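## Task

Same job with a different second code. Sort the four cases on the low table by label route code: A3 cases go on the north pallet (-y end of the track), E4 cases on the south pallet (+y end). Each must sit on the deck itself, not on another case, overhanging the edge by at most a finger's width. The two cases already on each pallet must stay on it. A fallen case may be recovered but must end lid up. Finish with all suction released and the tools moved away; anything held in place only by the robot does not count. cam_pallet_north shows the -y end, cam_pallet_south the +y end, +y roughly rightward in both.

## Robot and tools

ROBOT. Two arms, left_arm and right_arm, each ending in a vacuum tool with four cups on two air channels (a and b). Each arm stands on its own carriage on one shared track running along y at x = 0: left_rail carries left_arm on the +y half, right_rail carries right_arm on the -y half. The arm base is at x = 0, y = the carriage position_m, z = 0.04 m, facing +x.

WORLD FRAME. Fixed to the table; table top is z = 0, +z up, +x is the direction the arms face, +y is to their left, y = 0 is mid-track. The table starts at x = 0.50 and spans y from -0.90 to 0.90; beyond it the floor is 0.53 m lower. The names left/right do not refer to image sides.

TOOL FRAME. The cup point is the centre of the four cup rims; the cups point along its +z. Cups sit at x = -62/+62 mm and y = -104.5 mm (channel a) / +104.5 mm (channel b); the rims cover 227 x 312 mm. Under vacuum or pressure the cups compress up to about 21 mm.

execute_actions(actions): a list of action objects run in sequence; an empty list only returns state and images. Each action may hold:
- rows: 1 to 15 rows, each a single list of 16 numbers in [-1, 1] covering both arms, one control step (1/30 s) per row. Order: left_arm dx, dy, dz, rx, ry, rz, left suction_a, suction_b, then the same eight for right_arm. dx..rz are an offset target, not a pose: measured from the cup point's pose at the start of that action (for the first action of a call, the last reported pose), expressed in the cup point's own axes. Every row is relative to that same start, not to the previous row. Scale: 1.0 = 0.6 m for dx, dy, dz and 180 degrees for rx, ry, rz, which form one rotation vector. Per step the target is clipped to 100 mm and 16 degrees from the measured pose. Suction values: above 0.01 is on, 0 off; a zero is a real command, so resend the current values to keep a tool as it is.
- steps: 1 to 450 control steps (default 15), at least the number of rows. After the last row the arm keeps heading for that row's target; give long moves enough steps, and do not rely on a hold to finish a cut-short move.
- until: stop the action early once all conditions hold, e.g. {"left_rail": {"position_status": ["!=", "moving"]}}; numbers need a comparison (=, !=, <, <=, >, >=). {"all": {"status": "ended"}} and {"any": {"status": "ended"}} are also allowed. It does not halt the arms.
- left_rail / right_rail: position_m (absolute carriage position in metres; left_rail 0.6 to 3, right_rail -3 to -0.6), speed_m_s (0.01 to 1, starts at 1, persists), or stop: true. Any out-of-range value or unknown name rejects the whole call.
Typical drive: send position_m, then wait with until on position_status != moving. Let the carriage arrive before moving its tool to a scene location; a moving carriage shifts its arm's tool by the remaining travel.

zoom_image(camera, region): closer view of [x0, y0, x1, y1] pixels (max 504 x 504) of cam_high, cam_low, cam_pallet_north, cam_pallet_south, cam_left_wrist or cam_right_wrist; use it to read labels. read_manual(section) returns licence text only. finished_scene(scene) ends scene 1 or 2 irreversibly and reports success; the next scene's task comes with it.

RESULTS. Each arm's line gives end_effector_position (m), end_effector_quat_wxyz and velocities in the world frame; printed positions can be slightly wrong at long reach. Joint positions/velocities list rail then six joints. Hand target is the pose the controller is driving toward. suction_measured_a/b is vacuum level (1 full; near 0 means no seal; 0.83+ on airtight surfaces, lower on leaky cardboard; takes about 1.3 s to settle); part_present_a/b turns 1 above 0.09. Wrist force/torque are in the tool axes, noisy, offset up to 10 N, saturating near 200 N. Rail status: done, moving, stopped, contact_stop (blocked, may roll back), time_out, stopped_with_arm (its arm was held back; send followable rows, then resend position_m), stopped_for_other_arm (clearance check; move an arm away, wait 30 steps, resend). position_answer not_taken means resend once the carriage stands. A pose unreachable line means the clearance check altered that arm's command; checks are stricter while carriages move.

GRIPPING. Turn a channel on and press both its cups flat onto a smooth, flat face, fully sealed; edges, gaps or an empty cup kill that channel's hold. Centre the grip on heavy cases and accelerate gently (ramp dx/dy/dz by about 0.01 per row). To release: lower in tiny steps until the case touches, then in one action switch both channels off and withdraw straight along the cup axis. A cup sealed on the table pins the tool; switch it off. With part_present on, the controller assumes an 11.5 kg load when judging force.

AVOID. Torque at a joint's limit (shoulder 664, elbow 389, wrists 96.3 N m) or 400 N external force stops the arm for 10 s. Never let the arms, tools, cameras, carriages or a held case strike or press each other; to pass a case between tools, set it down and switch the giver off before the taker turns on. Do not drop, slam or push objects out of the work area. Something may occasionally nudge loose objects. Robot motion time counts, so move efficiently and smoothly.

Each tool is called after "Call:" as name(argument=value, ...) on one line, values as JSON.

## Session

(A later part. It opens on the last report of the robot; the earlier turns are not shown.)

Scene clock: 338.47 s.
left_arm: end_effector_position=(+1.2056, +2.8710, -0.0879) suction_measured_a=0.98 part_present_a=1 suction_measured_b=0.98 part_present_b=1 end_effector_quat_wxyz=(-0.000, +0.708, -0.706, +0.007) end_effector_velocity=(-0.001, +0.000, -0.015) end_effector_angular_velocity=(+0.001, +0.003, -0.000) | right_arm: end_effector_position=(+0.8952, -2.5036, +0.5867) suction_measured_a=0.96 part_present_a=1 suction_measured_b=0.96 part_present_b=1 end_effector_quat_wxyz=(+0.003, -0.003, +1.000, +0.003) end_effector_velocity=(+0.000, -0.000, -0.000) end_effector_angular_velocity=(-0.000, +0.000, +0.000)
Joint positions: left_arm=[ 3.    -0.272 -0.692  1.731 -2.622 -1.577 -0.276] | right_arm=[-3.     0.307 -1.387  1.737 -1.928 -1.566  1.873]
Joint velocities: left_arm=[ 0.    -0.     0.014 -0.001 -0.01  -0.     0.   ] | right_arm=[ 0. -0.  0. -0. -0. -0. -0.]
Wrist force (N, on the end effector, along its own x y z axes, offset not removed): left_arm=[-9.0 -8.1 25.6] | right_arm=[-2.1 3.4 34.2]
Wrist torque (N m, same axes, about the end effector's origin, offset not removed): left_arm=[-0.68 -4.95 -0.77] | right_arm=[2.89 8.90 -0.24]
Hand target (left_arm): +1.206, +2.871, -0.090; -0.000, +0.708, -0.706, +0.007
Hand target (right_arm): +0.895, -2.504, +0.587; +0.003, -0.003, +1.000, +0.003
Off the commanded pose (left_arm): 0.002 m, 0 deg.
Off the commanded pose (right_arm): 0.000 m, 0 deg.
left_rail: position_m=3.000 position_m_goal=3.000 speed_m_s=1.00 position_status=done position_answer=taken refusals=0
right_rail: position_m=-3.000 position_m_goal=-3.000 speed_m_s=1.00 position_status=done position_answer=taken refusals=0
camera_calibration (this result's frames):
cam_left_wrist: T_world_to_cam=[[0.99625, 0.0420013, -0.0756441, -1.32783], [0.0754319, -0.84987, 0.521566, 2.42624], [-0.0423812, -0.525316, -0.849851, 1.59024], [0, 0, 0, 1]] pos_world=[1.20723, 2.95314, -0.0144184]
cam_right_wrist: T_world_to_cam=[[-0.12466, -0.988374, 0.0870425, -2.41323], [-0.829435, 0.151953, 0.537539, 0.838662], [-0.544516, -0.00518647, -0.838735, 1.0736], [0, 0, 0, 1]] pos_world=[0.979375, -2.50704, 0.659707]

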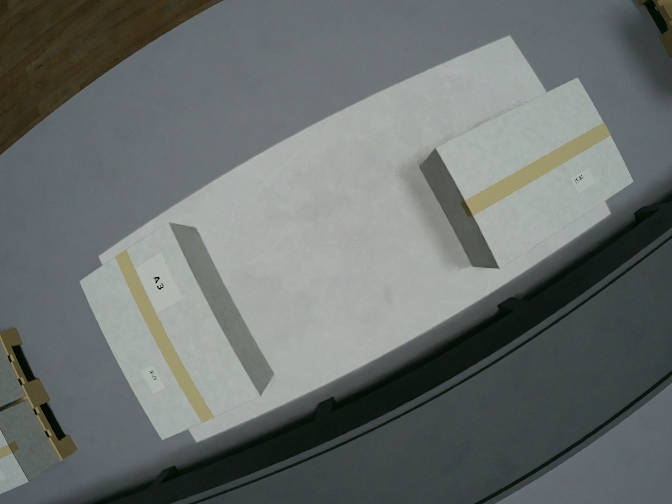

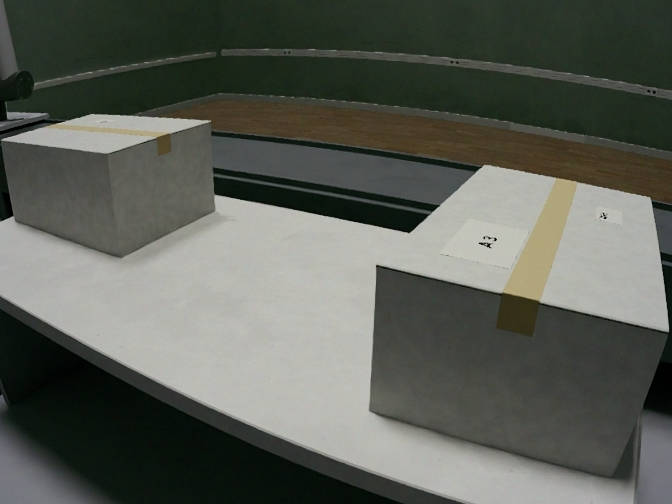

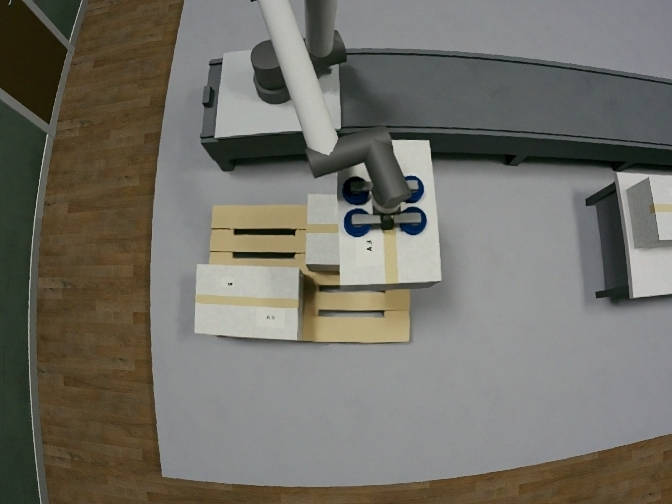

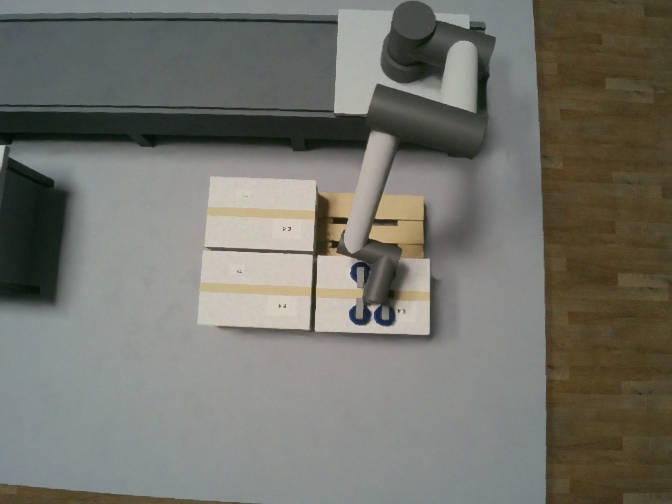

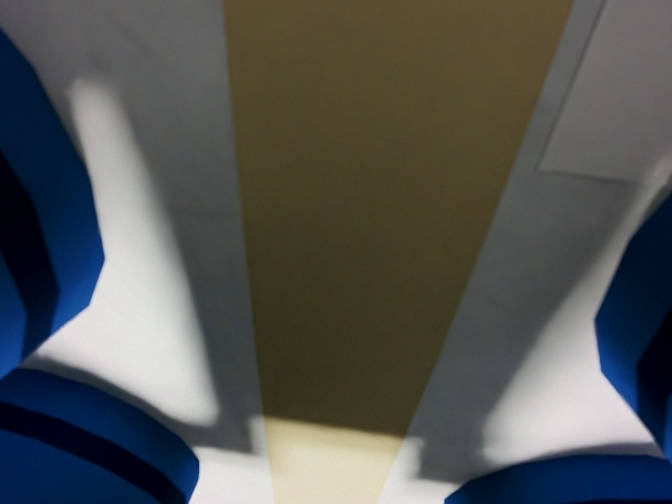

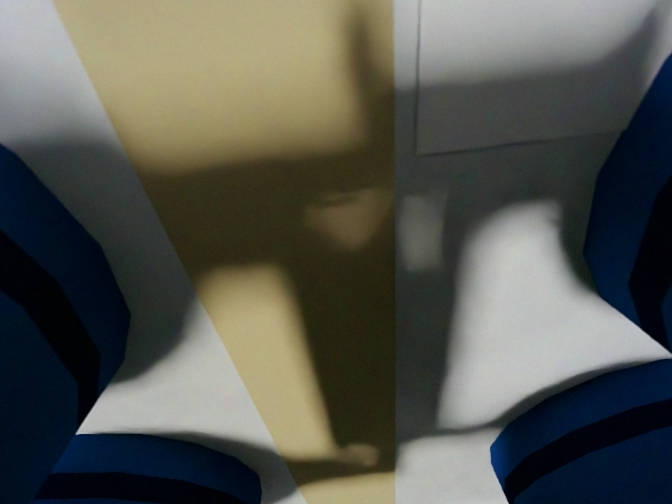

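Call:
zoom_image(camera="cam_pallet_north", region=[180, 180, 460, 360])

Call:
execute_actions(actions=[])

Region (180, 180, 460, 360) of cam_pallet_north's 672x504 image, scaled by 1.800, with more detail than that image has; it fills the top 324 rows of this view, and the rest is white.

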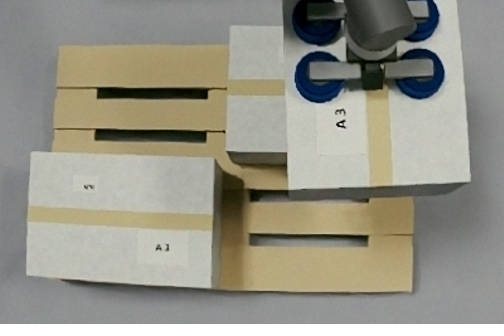

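Scene clock: 354.00 s.
left_arm: end_effector_position=(+1.2056, +2.8710, -0.0897) suction_measured_a=0.98 part_present_a=1 suction_measured_b=0.98 part_present_b=1 end_effector_quat_wxyz=(-0.000, +0.708, -0.706, +0.007) end_effector_velocity=(-0.000, -0.000, +0.000) end_effector_angular_velocity=(-0.000, +0.000, -0.000) | right_arm: end_effector_position=(+0.8952, -2.5036, +0.5867) suction_measured_a=0.96 part_present_a=1 suction_measured_b=0.96 part_present_b=1 end_effector_quat_wxyz=(+0.003, -0.003, +1.000, +0.003) end_effector_velocity=(-0.000, -0.000, +0.000) end_effector_angular_velocity=(-0.000, -0.000, -0.000)
Joint positions: left_arm=[ 3.    -0.272 -0.69   1.731 -2.624 -1.577 -0.276] | right_arm=[-3.     0.307 -1.387  1.737 -1.928 -1.566  1.873]
Joint velocities: left_arm=[ 0. -0. -0.  0. -0. -0.  0.] | right_arm=[ 0.  0. -0.  0. -0. -0.  0.]
Wrist force (N, on the end effector, along its own x y z axes, offset not removed): left_arm=[-3.9 -2.5 24.2] | right_arm=[-5.3 1.7 35.8]
Wrist torque (N m, same axes, about the end effector's origin, offset not removed): left_arm=[-0.36 -5.67 -0.75] | right_arm=[2.61 9.35 -0.27]
Hand target (left_arm): +1.206, +2.871, -0.090; -0.000, +0.708, -0.706, +0.007
Hand target (right_arm): +0.895, -2.504, +0.587; +0.003, -0.003, +1.000, +0.003
Off the commanded pose (left_arm): 0.000 m, 0 deg.
Off the commanded pose (right_arm): 0.000 m, 0 deg.
left_rail: position_m=3.000 position_m_goal=3.000 speed_m_s=1.00 position_status=done position_answer=taken refusals=0
right_rail: position_m=-3.000 position_m_goal=-3.000 speed_m_s=1.00 position_status=done position_answer=taken refusals=0
camera_calibration (this result's frames):
cam_left_wrist: T_world_to_cam=[[0.996245, 0.0420006, -0.075707, -1.32796], [0.0754635, -0.849879, 0.521547, 2.42721], [-0.0424365, -0.525302, -0.849857, 1.58866], [0, 0, 0, 1]] pos_world=[1.20722, 2.95313, -0.0162997]
cam_right_wrist: T_world_to_cam=[[-0.12466, -0.988374, 0.0870425, -2.41323], [-0.829435, 0.151953, 0.537539, 0.838663], [-0.544516, -0.0051864, -0.838735, 1.0736], [0, 0, 0, 1]] pos_world=[0.979375, -2.50704, 0.659707]

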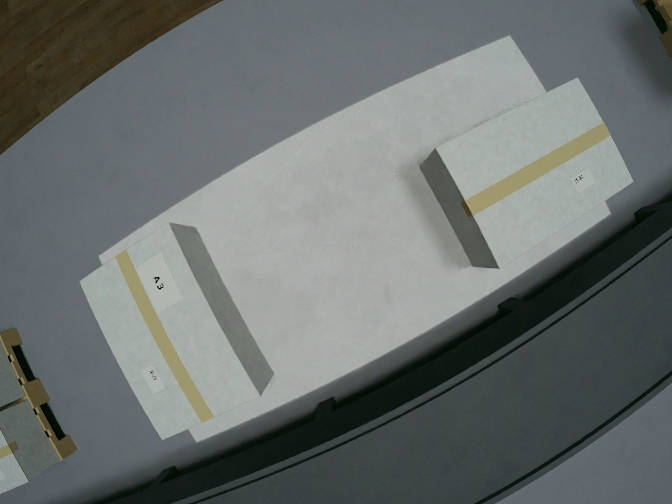

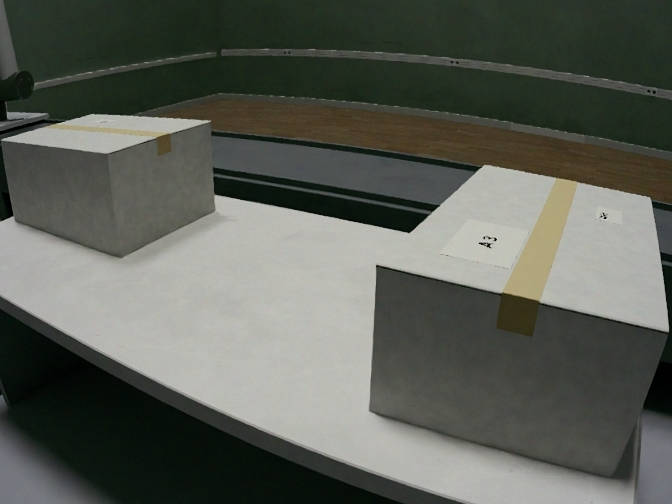

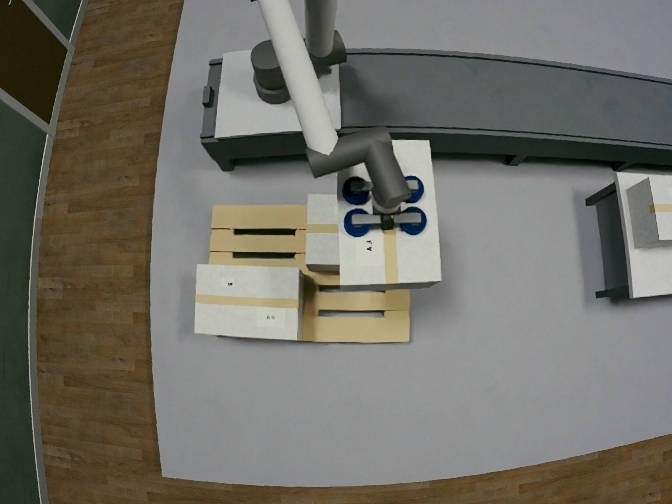

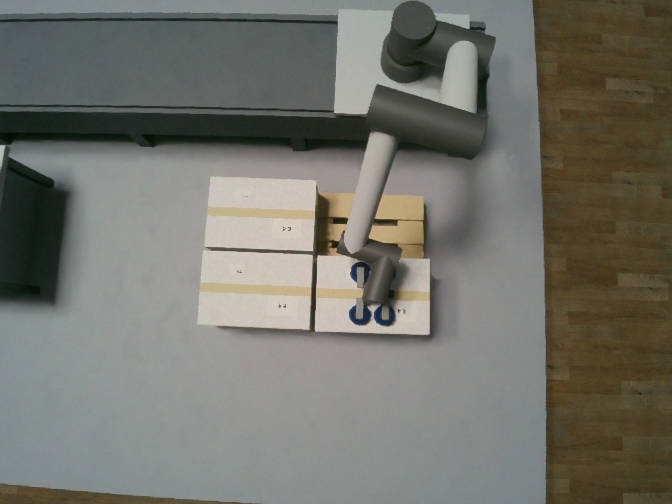

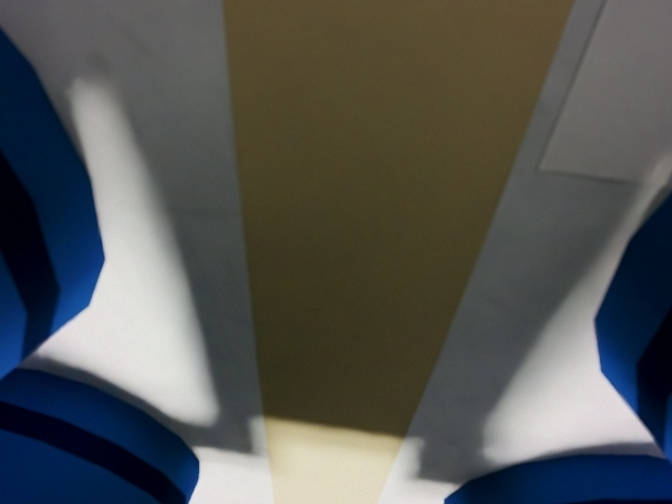

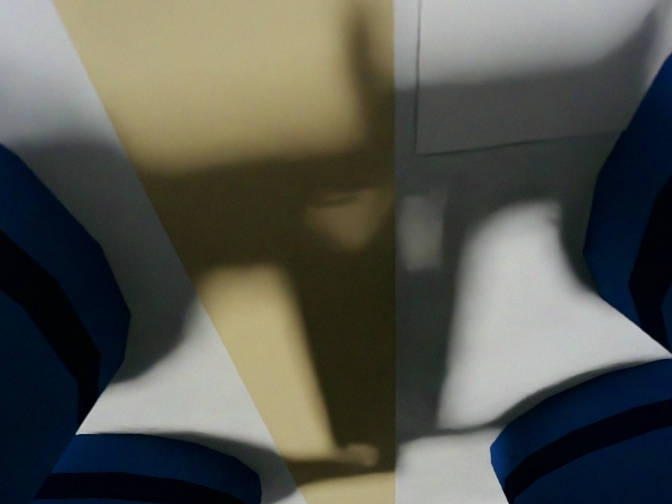

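Call:
execute_actions(actions=[{"rows": [[0,0,0.0025,0,0,0,1,1,0,0,0,0,0,0,1,1],[0,0,0.005,0,0,0,1,1,0,0,0,0,0,0,1,1],[0,0,0.0067,0,0,0,1,1,0,0,0,0,0,0,1,1]], "steps": 4}])

Call:
zoom_image(camera="cam_high", region=[400, 50, 660, 290])

Call:
execute_actions(actions=[])

Scene clock: 361.53 s.
left_arm: end_effector_position=(+1.2056, +2.8709, -0.0910) suction_measured_a=0.98 part_present_a=1 suction_measured_b=0.98 part_present_b=1 end_effector_quat_wxyz=(-0.000, +0.708, -0.706, +0.007) end_effector_velocity=(-0.001, -0.000, -0.019) end_effector_angular_velocity=(+0.000, +0.002, -0.000) | right_arm: end_effector_position=(+0.8952, -2.5036, +0.5867) suction_measured_a=0.96 part_present_a=1 suction_measured_b=0.96 part_present_b=1 end_effector_quat_wxyz=(+0.003, -0.003, +1.000, +0.003) end_effector_velocity=(+0.000, -0.000, +0.000) end_effector_angular_velocity=(-0.000, -0.000, +0.000)
Joint positions: left_arm=[ 3.    -0.272 -0.689  1.731 -2.625 -1.577 -0.276] | right_arm=[-3.     0.307 -1.387  1.737 -1.928 -1.566  1.873]
Joint velocities: left_arm=[ 0.    -0.     0.019 -0.002 -0.015  0.    -0.   ] | right_arm=[ 0. -0. -0.  0. -0. -0. -0.]
Wrist force (N, on the end effector, along its own x y z axes, offset not removed): left_arm=[-5.8 -0.5 20.4] | right_arm=[-5.8 0.0 35.8]
Wrist torque (N m, same axes, about the end effector's origin, offset not removed): left_arm=[0.10 -5.39 -0.65] | right_arm=[2.48 9.38 -0.22]
Hand target (left_arm): +1.206, +2.871, -0.094; -0.000, +0.708, -0.706, +0.007
Hand target (right_arm): +0.895, -2.504, +0.587; +0.003, -0.003, +1.000, +0.003
Off the commanded pose (left_arm): 0.003 m, 0 deg.
Off the commanded pose (right_arm): 0.000 m, 0 deg.
left_rail: position_m=3.000 position_m_goal=3.000 speed_m_s=1.00 position_status=done position_answer=taken refusals=0
right_rail: position_m=-3.000 position_m_goal=-3.000 speed_m_s=1.00 position_status=done position_answer=taken refusals=0
camera_calibration (this result's frames):
cam_left_wrist: T_world_to_cam=[[0.996251, 0.0419995, -0.0756351, -1.32809], [0.0754258, -0.849868, 0.52157, 2.42785], [-0.0423742, -0.525319, -0.84985, 1.58758], [0, 0, 0, 1]] pos_world=[1.20726, 2.95312, -0.0175404]
cam_right_wrist: T_world_to_cam=[[-0.12466, -0.988374, 0.0870425, -2.41323], [-0.829435, 0.151953, 0.537539, 0.838662], [-0.544516, -0.0051863, -0.838735, 1.0736], [0, 0, 0, 1]] pos_world=[0.979375, -2.50704, 0.659707]

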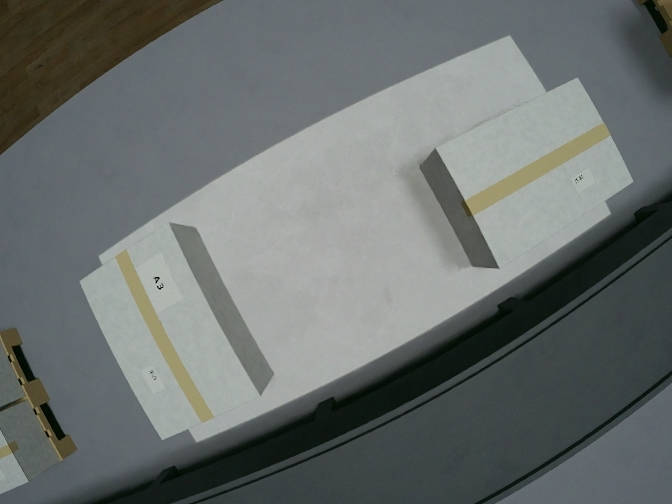

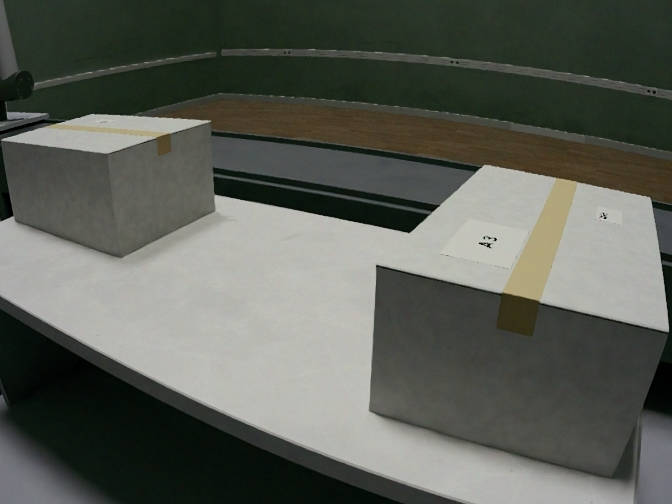

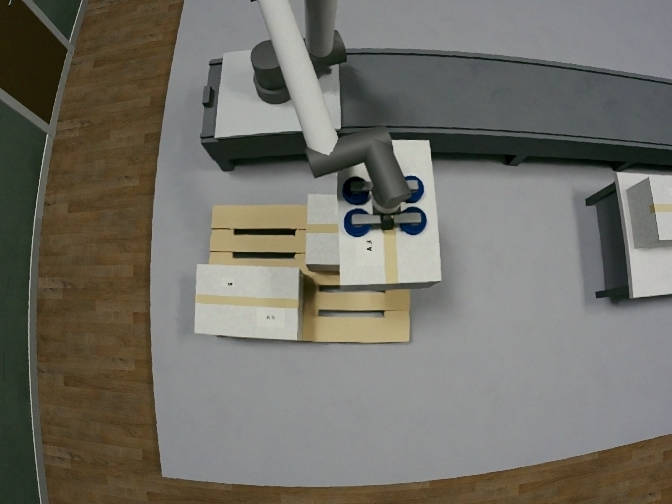

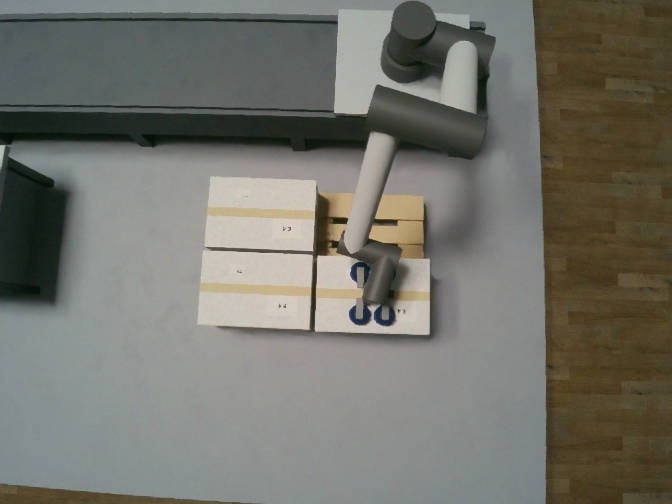

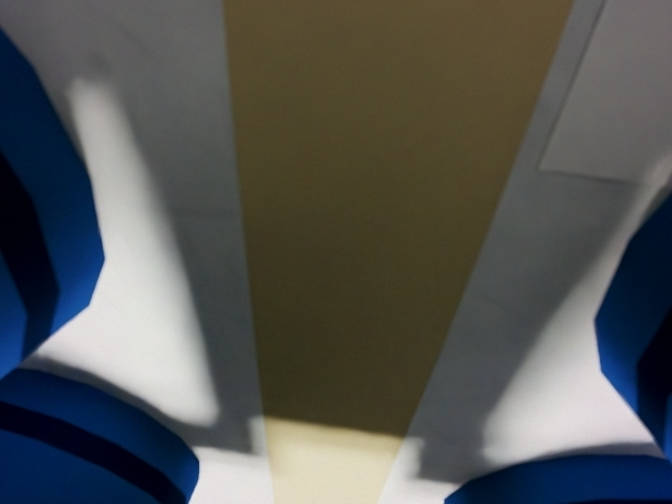

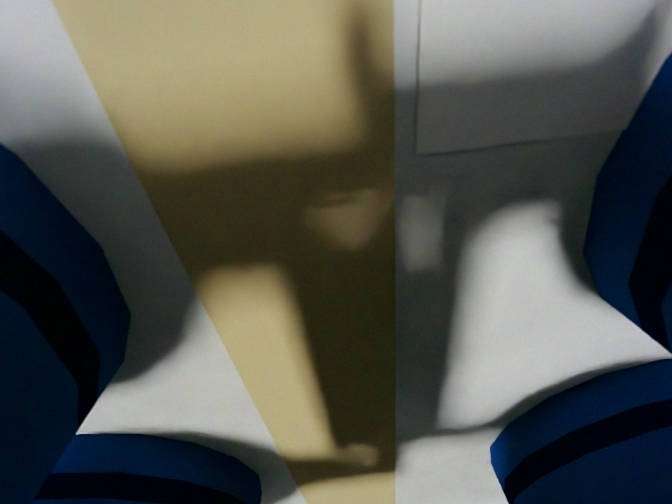

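Region (400, 50, 660, 290) of cam_high's 672x504 image, scaled by 1.938, with more detail than that image has; it fills the top 465 rows of this view, and the rest is white.

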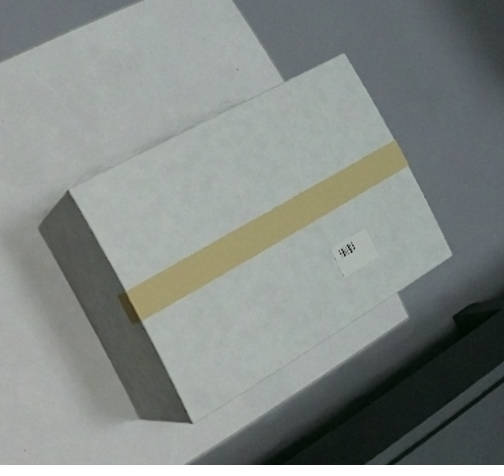

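Scene clock: 361.53 s.
left_arm: end_effector_position=(+1.2056, +2.8709, -0.0910) suction_measured_a=0.98 part_present_a=1 suction_measured_b=0.98 part_present_b=1 end_effector_quat_wxyz=(-0.000, +0.708, -0.706, +0.007) end_effector_velocity=(-0.001, -0.000, -0.019) end_effector_angular_velocity=(+0.000, +0.002, -0.000) | right_arm: end_effector_position=(+0.8952, -2.5036, +0.5867) suction_measured_a=0.96 part_present_a=1 suction_measured_b=0.96 part_present_b=1 end_effector_quat_wxyz=(+0.003, -0.003, +1.000, +0.003) end_effector_velocity=(+0.000, -0.000, +0.000) end_effector_angular_velocity=(-0.000, -0.000, +0.000)
Joint positions: left_arm=[ 3.    -0.272 -0.689  1.731 -2.625 -1.577 -0.276] | right_arm=[-3.     0.307 -1.387  1.737 -1.928 -1.566  1.873]
Joint velocities: left_arm=[ 0.    -0.     0.019 -0.002 -0.015  0.    -0.   ] | right_arm=[ 0. -0. -0.  0. -0. -0. -0.]
Wrist force (N, on the end effector, along its own x y z axes, offset not removed): left_arm=[-5.8 -0.5 20.4] | right_arm=[-5.8 0.0 35.8]
Wrist torque (N m, same axes, about the end effector's origin, offset not removed): left_arm=[0.10 -5.39 -0.65] | right_arm=[2.48 9.38 -0.22]
Hand target (left_arm): +1.206, +2.871, -0.094; -0.000, +0.708, -0.706, +0.007
Hand target (right_arm): +0.895, -2.504, +0.587; +0.003, -0.003, +1.000, +0.003
Off the commanded pose (left_arm): 0.003 m, 0 deg.
Off the commanded pose (right_arm): 0.000 m, 0 deg.
left_rail: position_m=3.000 position_m_goal=3.000 speed_m_s=1.00 position_status=done position_answer=taken refusals=0
right_rail: position_m=-3.000 position_m_goal=-3.000 speed_m_s=1.00 position_status=done position_answer=taken refusals=0
camera_calibration (this result's frames):
cam_left_wrist: T_world_to_cam=[[0.996251, 0.0419995, -0.0756351, -1.32809], [0.0754258, -0.849868, 0.52157, 2.42785], [-0.0423742, -0.525319, -0.84985, 1.58758], [0, 0, 0, 1]] pos_world=[1.20726, 2.95312, -0.0175404]
cam_right_wrist: T_world_to_cam=[[-0.12466, -0.988374, 0.0870425, -2.41323], [-0.829435, 0.151953, 0.537539, 0.838662], [-0.544516, -0.0051863, -0.838735, 1.0736], [0, 0, 0, 1]] pos_world=[0.979375, -2.50704, 0.659707]

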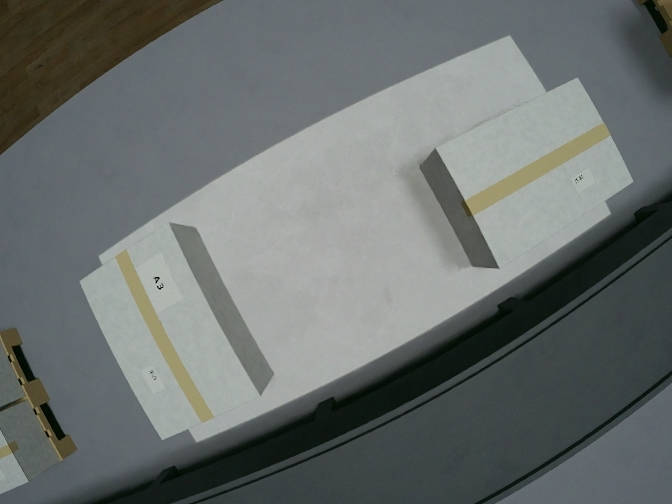

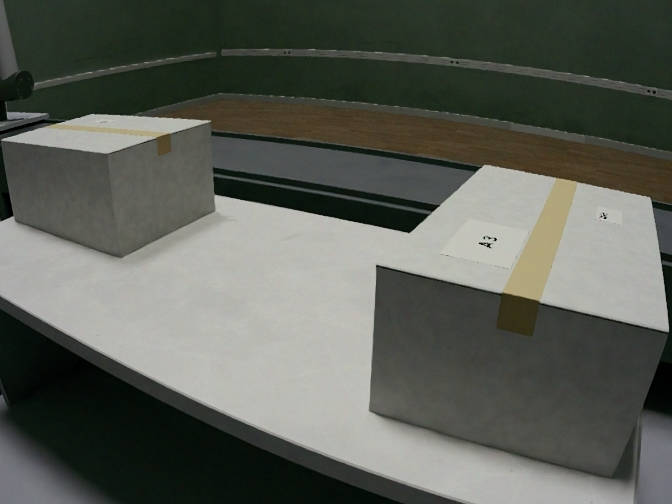

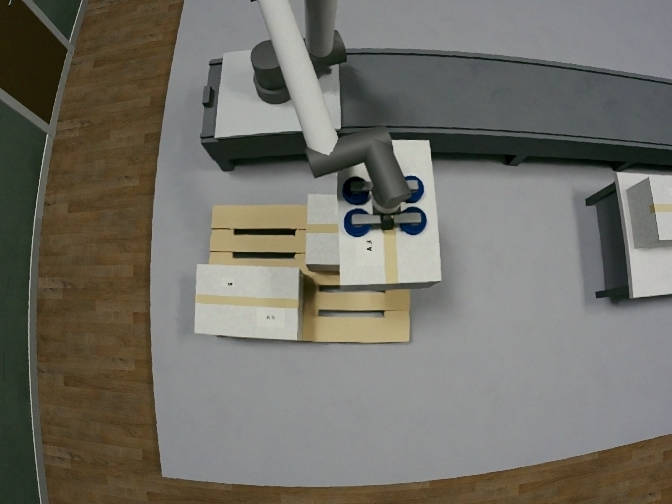

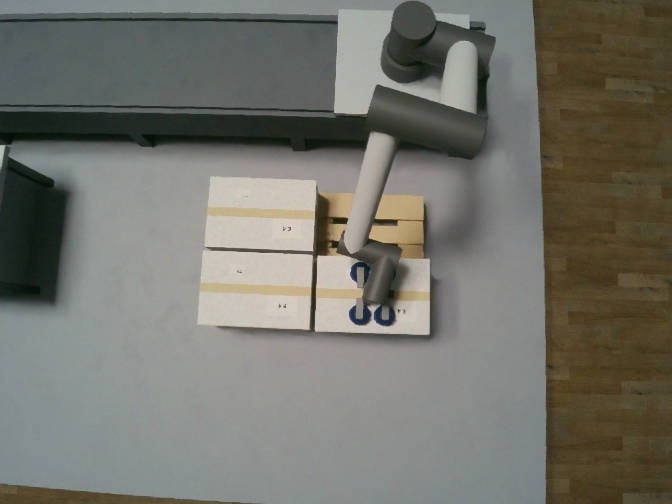

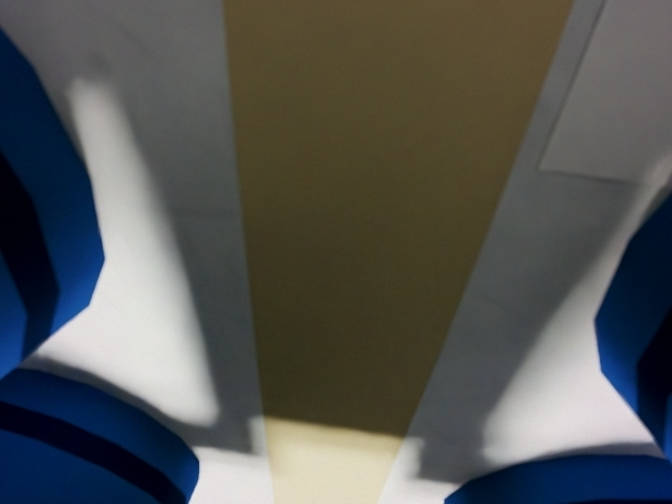

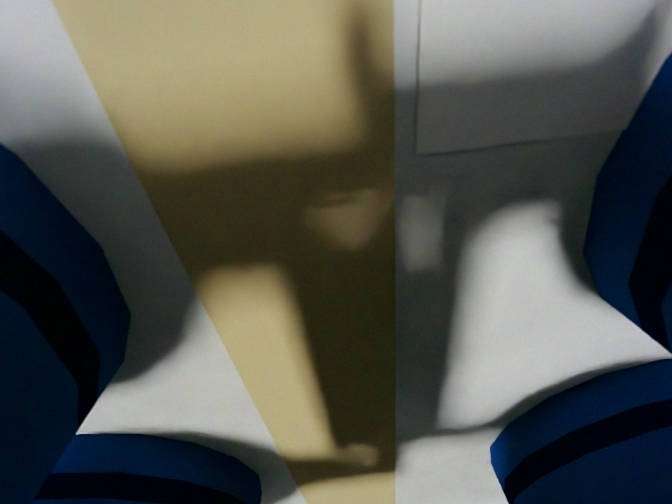

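Call:
zoom_image(camera="cam_pallet_north", region=[572, 150, 672, 310])

Call:
execute_actions(actions=[])

Region (572, 150, 672, 310) of cam_pallet_north's 672x504 image, scaled by 3.150, with more detail than that image has; it fills the left 315 columns of this view, and the rest is white.

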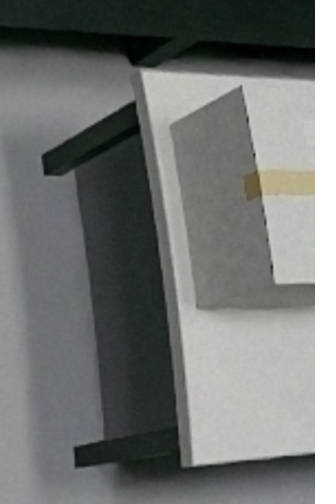

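Scene clock: 364.60 s.
left_arm: end_effector_position=(+1.2056, +2.8709, -0.0938) suction_measured_a=0.98 part_present_a=1 suction_measured_b=0.98 part_present_b=1 end_effector_quat_wxyz=(-0.000, +0.708, -0.706, +0.007) end_effector_velocity=(+0.000, -0.000, +0.000) end_effector_angular_velocity=(-0.000, -0.000, -0.000) | right_arm: end_effector_position=(+0.8952, -2.5036, +0.5867) suction_measured_a=0.96 part_present_a=1 suction_measured_b=0.96 part_present_b=1 end_effector_quat_wxyz=(+0.003, -0.003, +1.000, +0.003) end_effector_velocity=(-0.000, -0.000, +0.000) end_effector_angular_velocity=(-0.000, -0.000, +0.000)
Joint positions: left_arm=[ 3.    -0.272 -0.686  1.73  -2.627 -1.577 -0.276] | right_arm=[-3.     0.307 -1.387  1.737 -1.928 -1.566  1.873]
Joint velocities: left_arm=[ 0. -0. -0. -0. -0. -0.  0.] | right_arm=[ 0. -0. -0.  0. -0. -0. -0.]
Wrist force (N, on the end effector, along its own x y z axes, offset not removed): left_arm=[-3.0 1.2 27.6] | right_arm=[-3.2 -0.7 35.1]
Wrist torque (N m, same axes, about the end effector's origin, offset not removed): left_arm=[0.27 -5.89 -0.74] | right_arm=[2.32 9.05 -0.16]
Hand target (left_arm): +1.206, +2.871, -0.094; -0.000, +0.708, -0.706, +0.007
Hand target (right_arm): +0.895, -2.504, +0.587; +0.003, -0.003, +1.000, +0.003
Off the commanded pose (left_arm): 0.000 m, 0 deg.
Off the commanded pose (right_arm): 0.000 m, 0 deg.
left_rail: position_m=3.000 position_m_goal=3.000 speed_m_s=1.00 position_status=done position_answer=taken refusals=0
right_rail: position_m=-3.000 position_m_goal=-3.000 speed_m_s=1.00 position_status=done position_answer=taken refusals=0
camera_calibration (this result's frames):
cam_left_wrist: T_world_to_cam=[[0.996244, 0.0420009, -0.0757183, -1.32829], [0.0754696, -0.849881, 0.521543, 2.42927], [-0.0424462, -0.525299, -0.849858, 1.58524], [0, 0, 0, 1]] pos_world=[1.20725, 2.9531, -0.0203134]
cam_right_wrist: T_world_to_cam=[[-0.124661, -0.988374, 0.0870426, -2.41323], [-0.829435, 0.151953, 0.537538, 0.838663], [-0.544516, -0.00518635, -0.838735, 1.0736], [0, 0, 0, 1]] pos_world=[0.979375, -2.50704, 0.659707]

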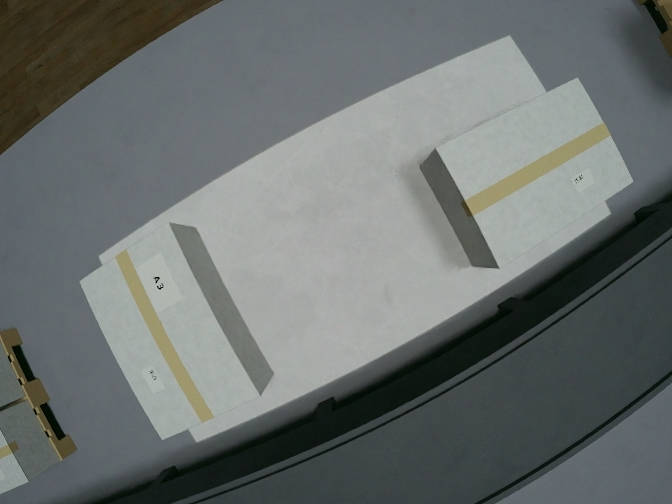

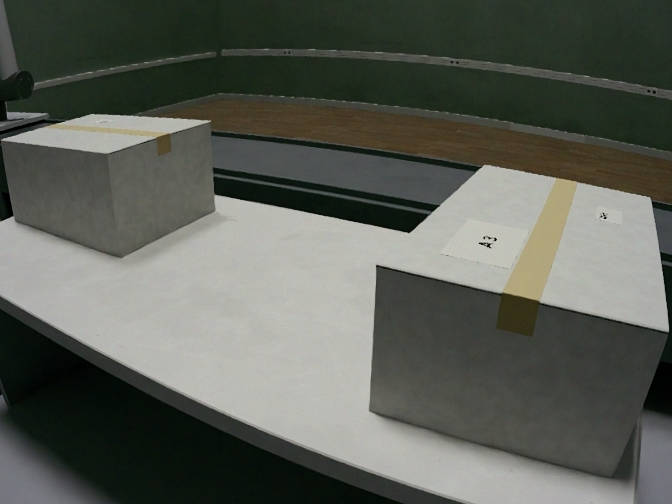

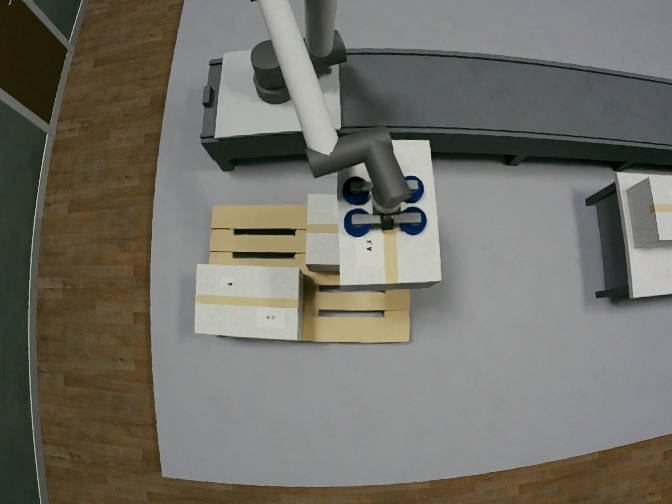

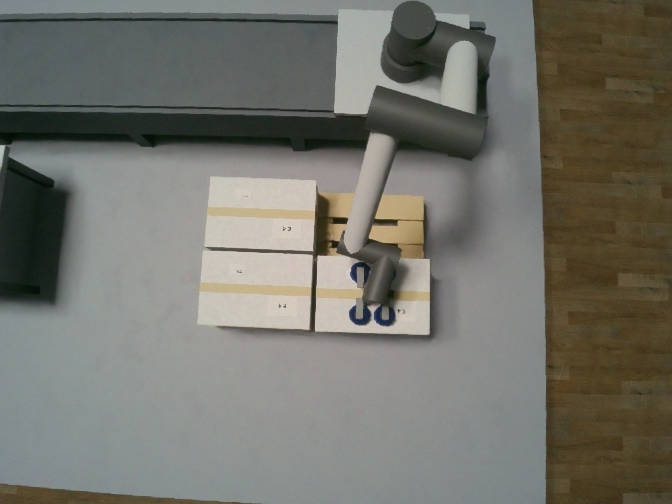

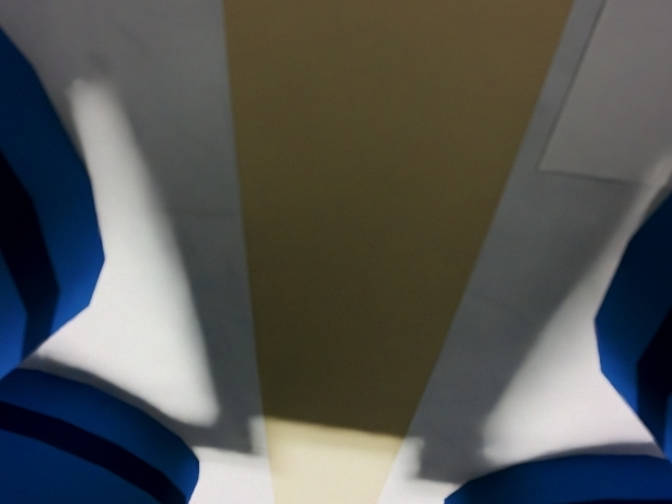

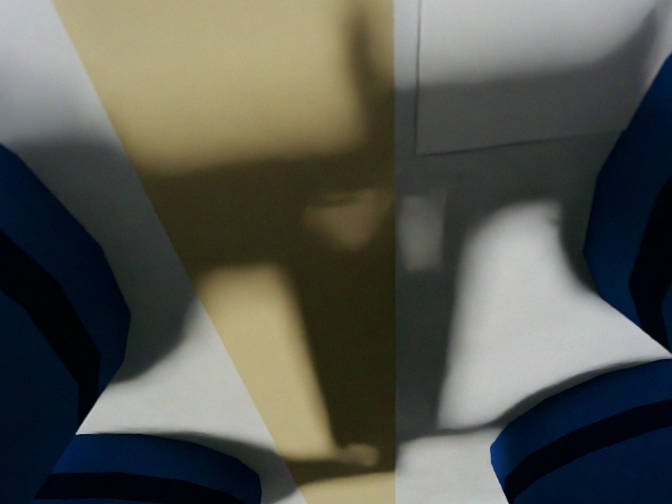

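Call:
execute_actions(actions=[{"rows": [[0,0,0.0025,0,0,0,1,1,0,0,0,0,0,0,1,1],[0,0,0.005,0,0,0,1,1,0,0,0,0,0,0,1,1]], "steps": 3}])

Scene clock: 367.13 s.
left_arm: end_effector_position=(+1.2056, +2.8709, -0.0944) suction_measured_a=0.98 part_present_a=1 suction_measured_b=0.98 part_present_b=1 end_effector_quat_wxyz=(-0.000, +0.708, -0.706, +0.007) end_effector_velocity=(+0.001, -0.000, -0.014) end_effector_angular_velocity=(-0.000, -0.001, -0.000) | right_arm: end_effector_position=(+0.8952, -2.5036, +0.5867) suction_measured_a=0.96 part_present_a=1 suction_measured_b=0.96 part_present_b=1 end_effector_quat_wxyz=(+0.003, -0.003, +1.000, +0.003) end_effector_velocity=(+0.000, -0.000, -0.000) end_effector_angular_velocity=(-0.000, +0.000, +0.000)
Joint positions: left_arm=[ 3.    -0.272 -0.686  1.73  -2.628 -1.577 -0.276] | right_arm=[-3.     0.307 -1.387  1.737 -1.928 -1.566  1.873]
Joint velocities: left_arm=[ 0.    -0.     0.015 -0.003 -0.013  0.    -0.   ] | right_arm=[ 0. -0.  0. -0. -0. -0. -0.]
Wrist force (N, on the end effector, along its own x y z axes, offset not removed): left_arm=[-1.1 -5.9 22.0] | right_arm=[-6.1 1.1 34.1]
Wrist torque (N m, same axes, about the end effector's origin, offset not removed): left_arm=[-0.29 -6.05 -0.67] | right_arm=[2.52 9.45 -0.23]
Hand target (left_arm): +1.206, +2.871, -0.097; -0.000, +0.708, -0.706, +0.007
Hand target (right_arm): +0.895, -2.504, +0.587; +0.003, -0.003, +1.000, +0.003
Off the commanded pose (left_arm): 0.002 m, 0 deg.
Off the commanded pose (right_arm): 0.000 m, 0 deg.
left_rail: position_m=3.000 position_m_goal=3.000 speed_m_s=1.00 position_status=done position_answer=taken refusals=0
right_rail: position_m=-3.000 position_m_goal=-3.000 speed_m_s=1.00 position_status=done position_answer=taken refusals=0
camera_calibration (this result's frames):
cam_left_wrist: T_world_to_cam=[[0.996251, 0.0420007, -0.075636, -1.32838], [0.0754273, -0.849868, 0.521569, 2.42959], [-0.0423744, -0.525319, -0.84985, 1.58468], [0, 0, 0, 1]] pos_world=[1.20729, 2.95309, -0.0209297]
cam_right_wrist: T_world_to_cam=[[-0.12466, -0.988374, 0.0870426, -2.41323], [-0.829435, 0.151953, 0.537539, 0.838663], [-0.544516, -0.00518648, -0.838735, 1.0736], [0, 0, 0, 1]] pos_world=[0.979375, -2.50704, 0.659707]

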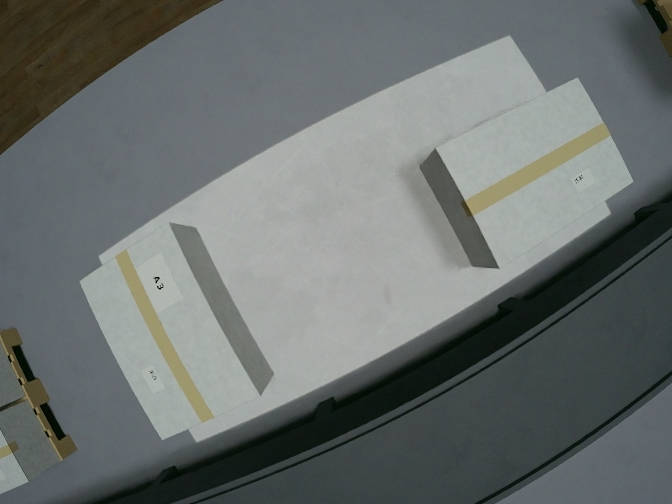

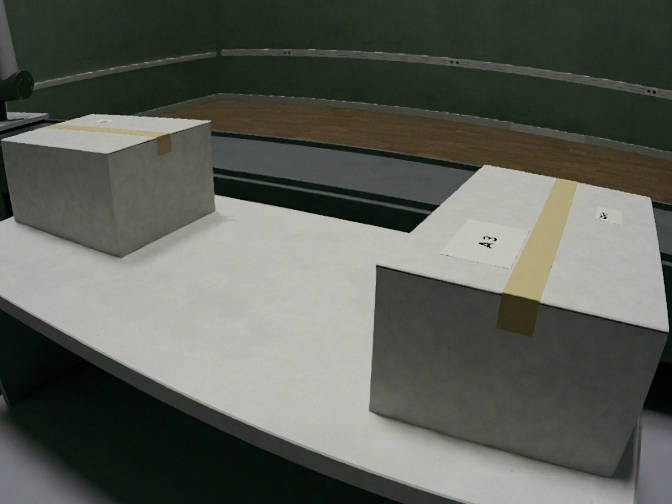

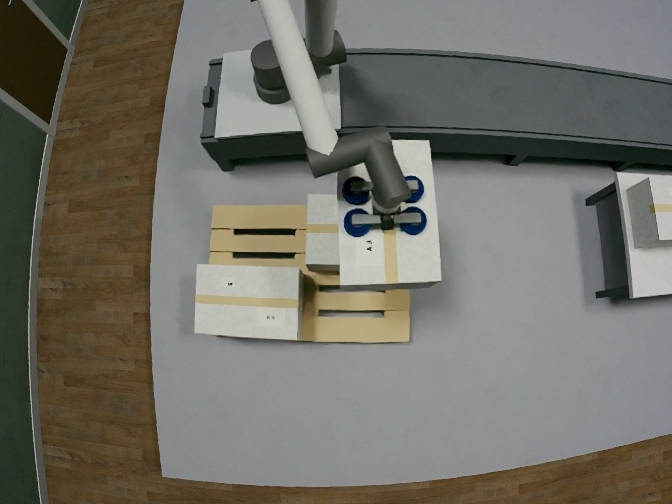

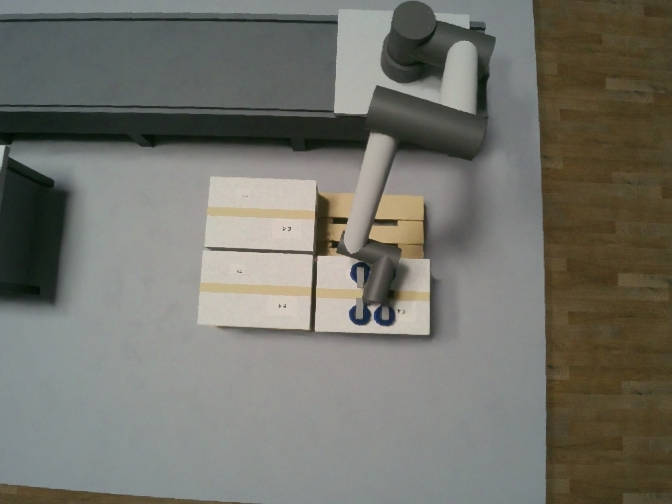

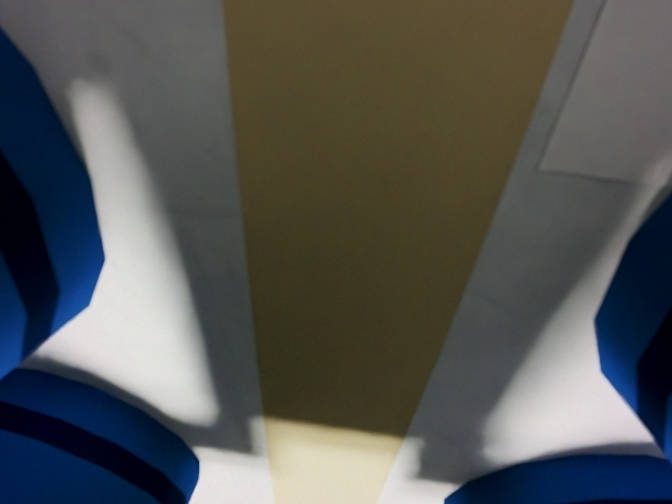

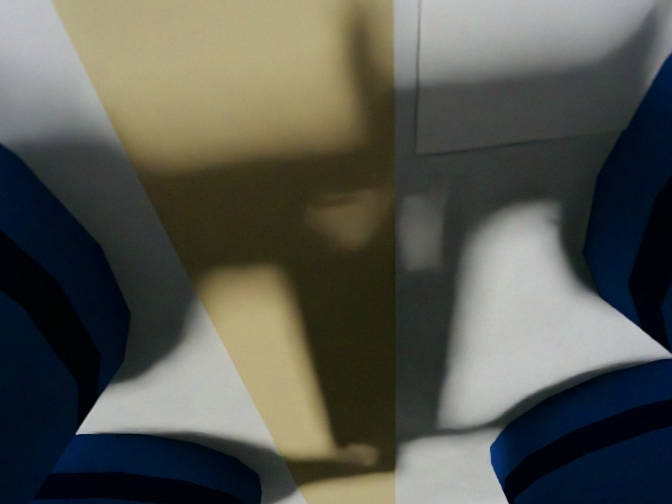

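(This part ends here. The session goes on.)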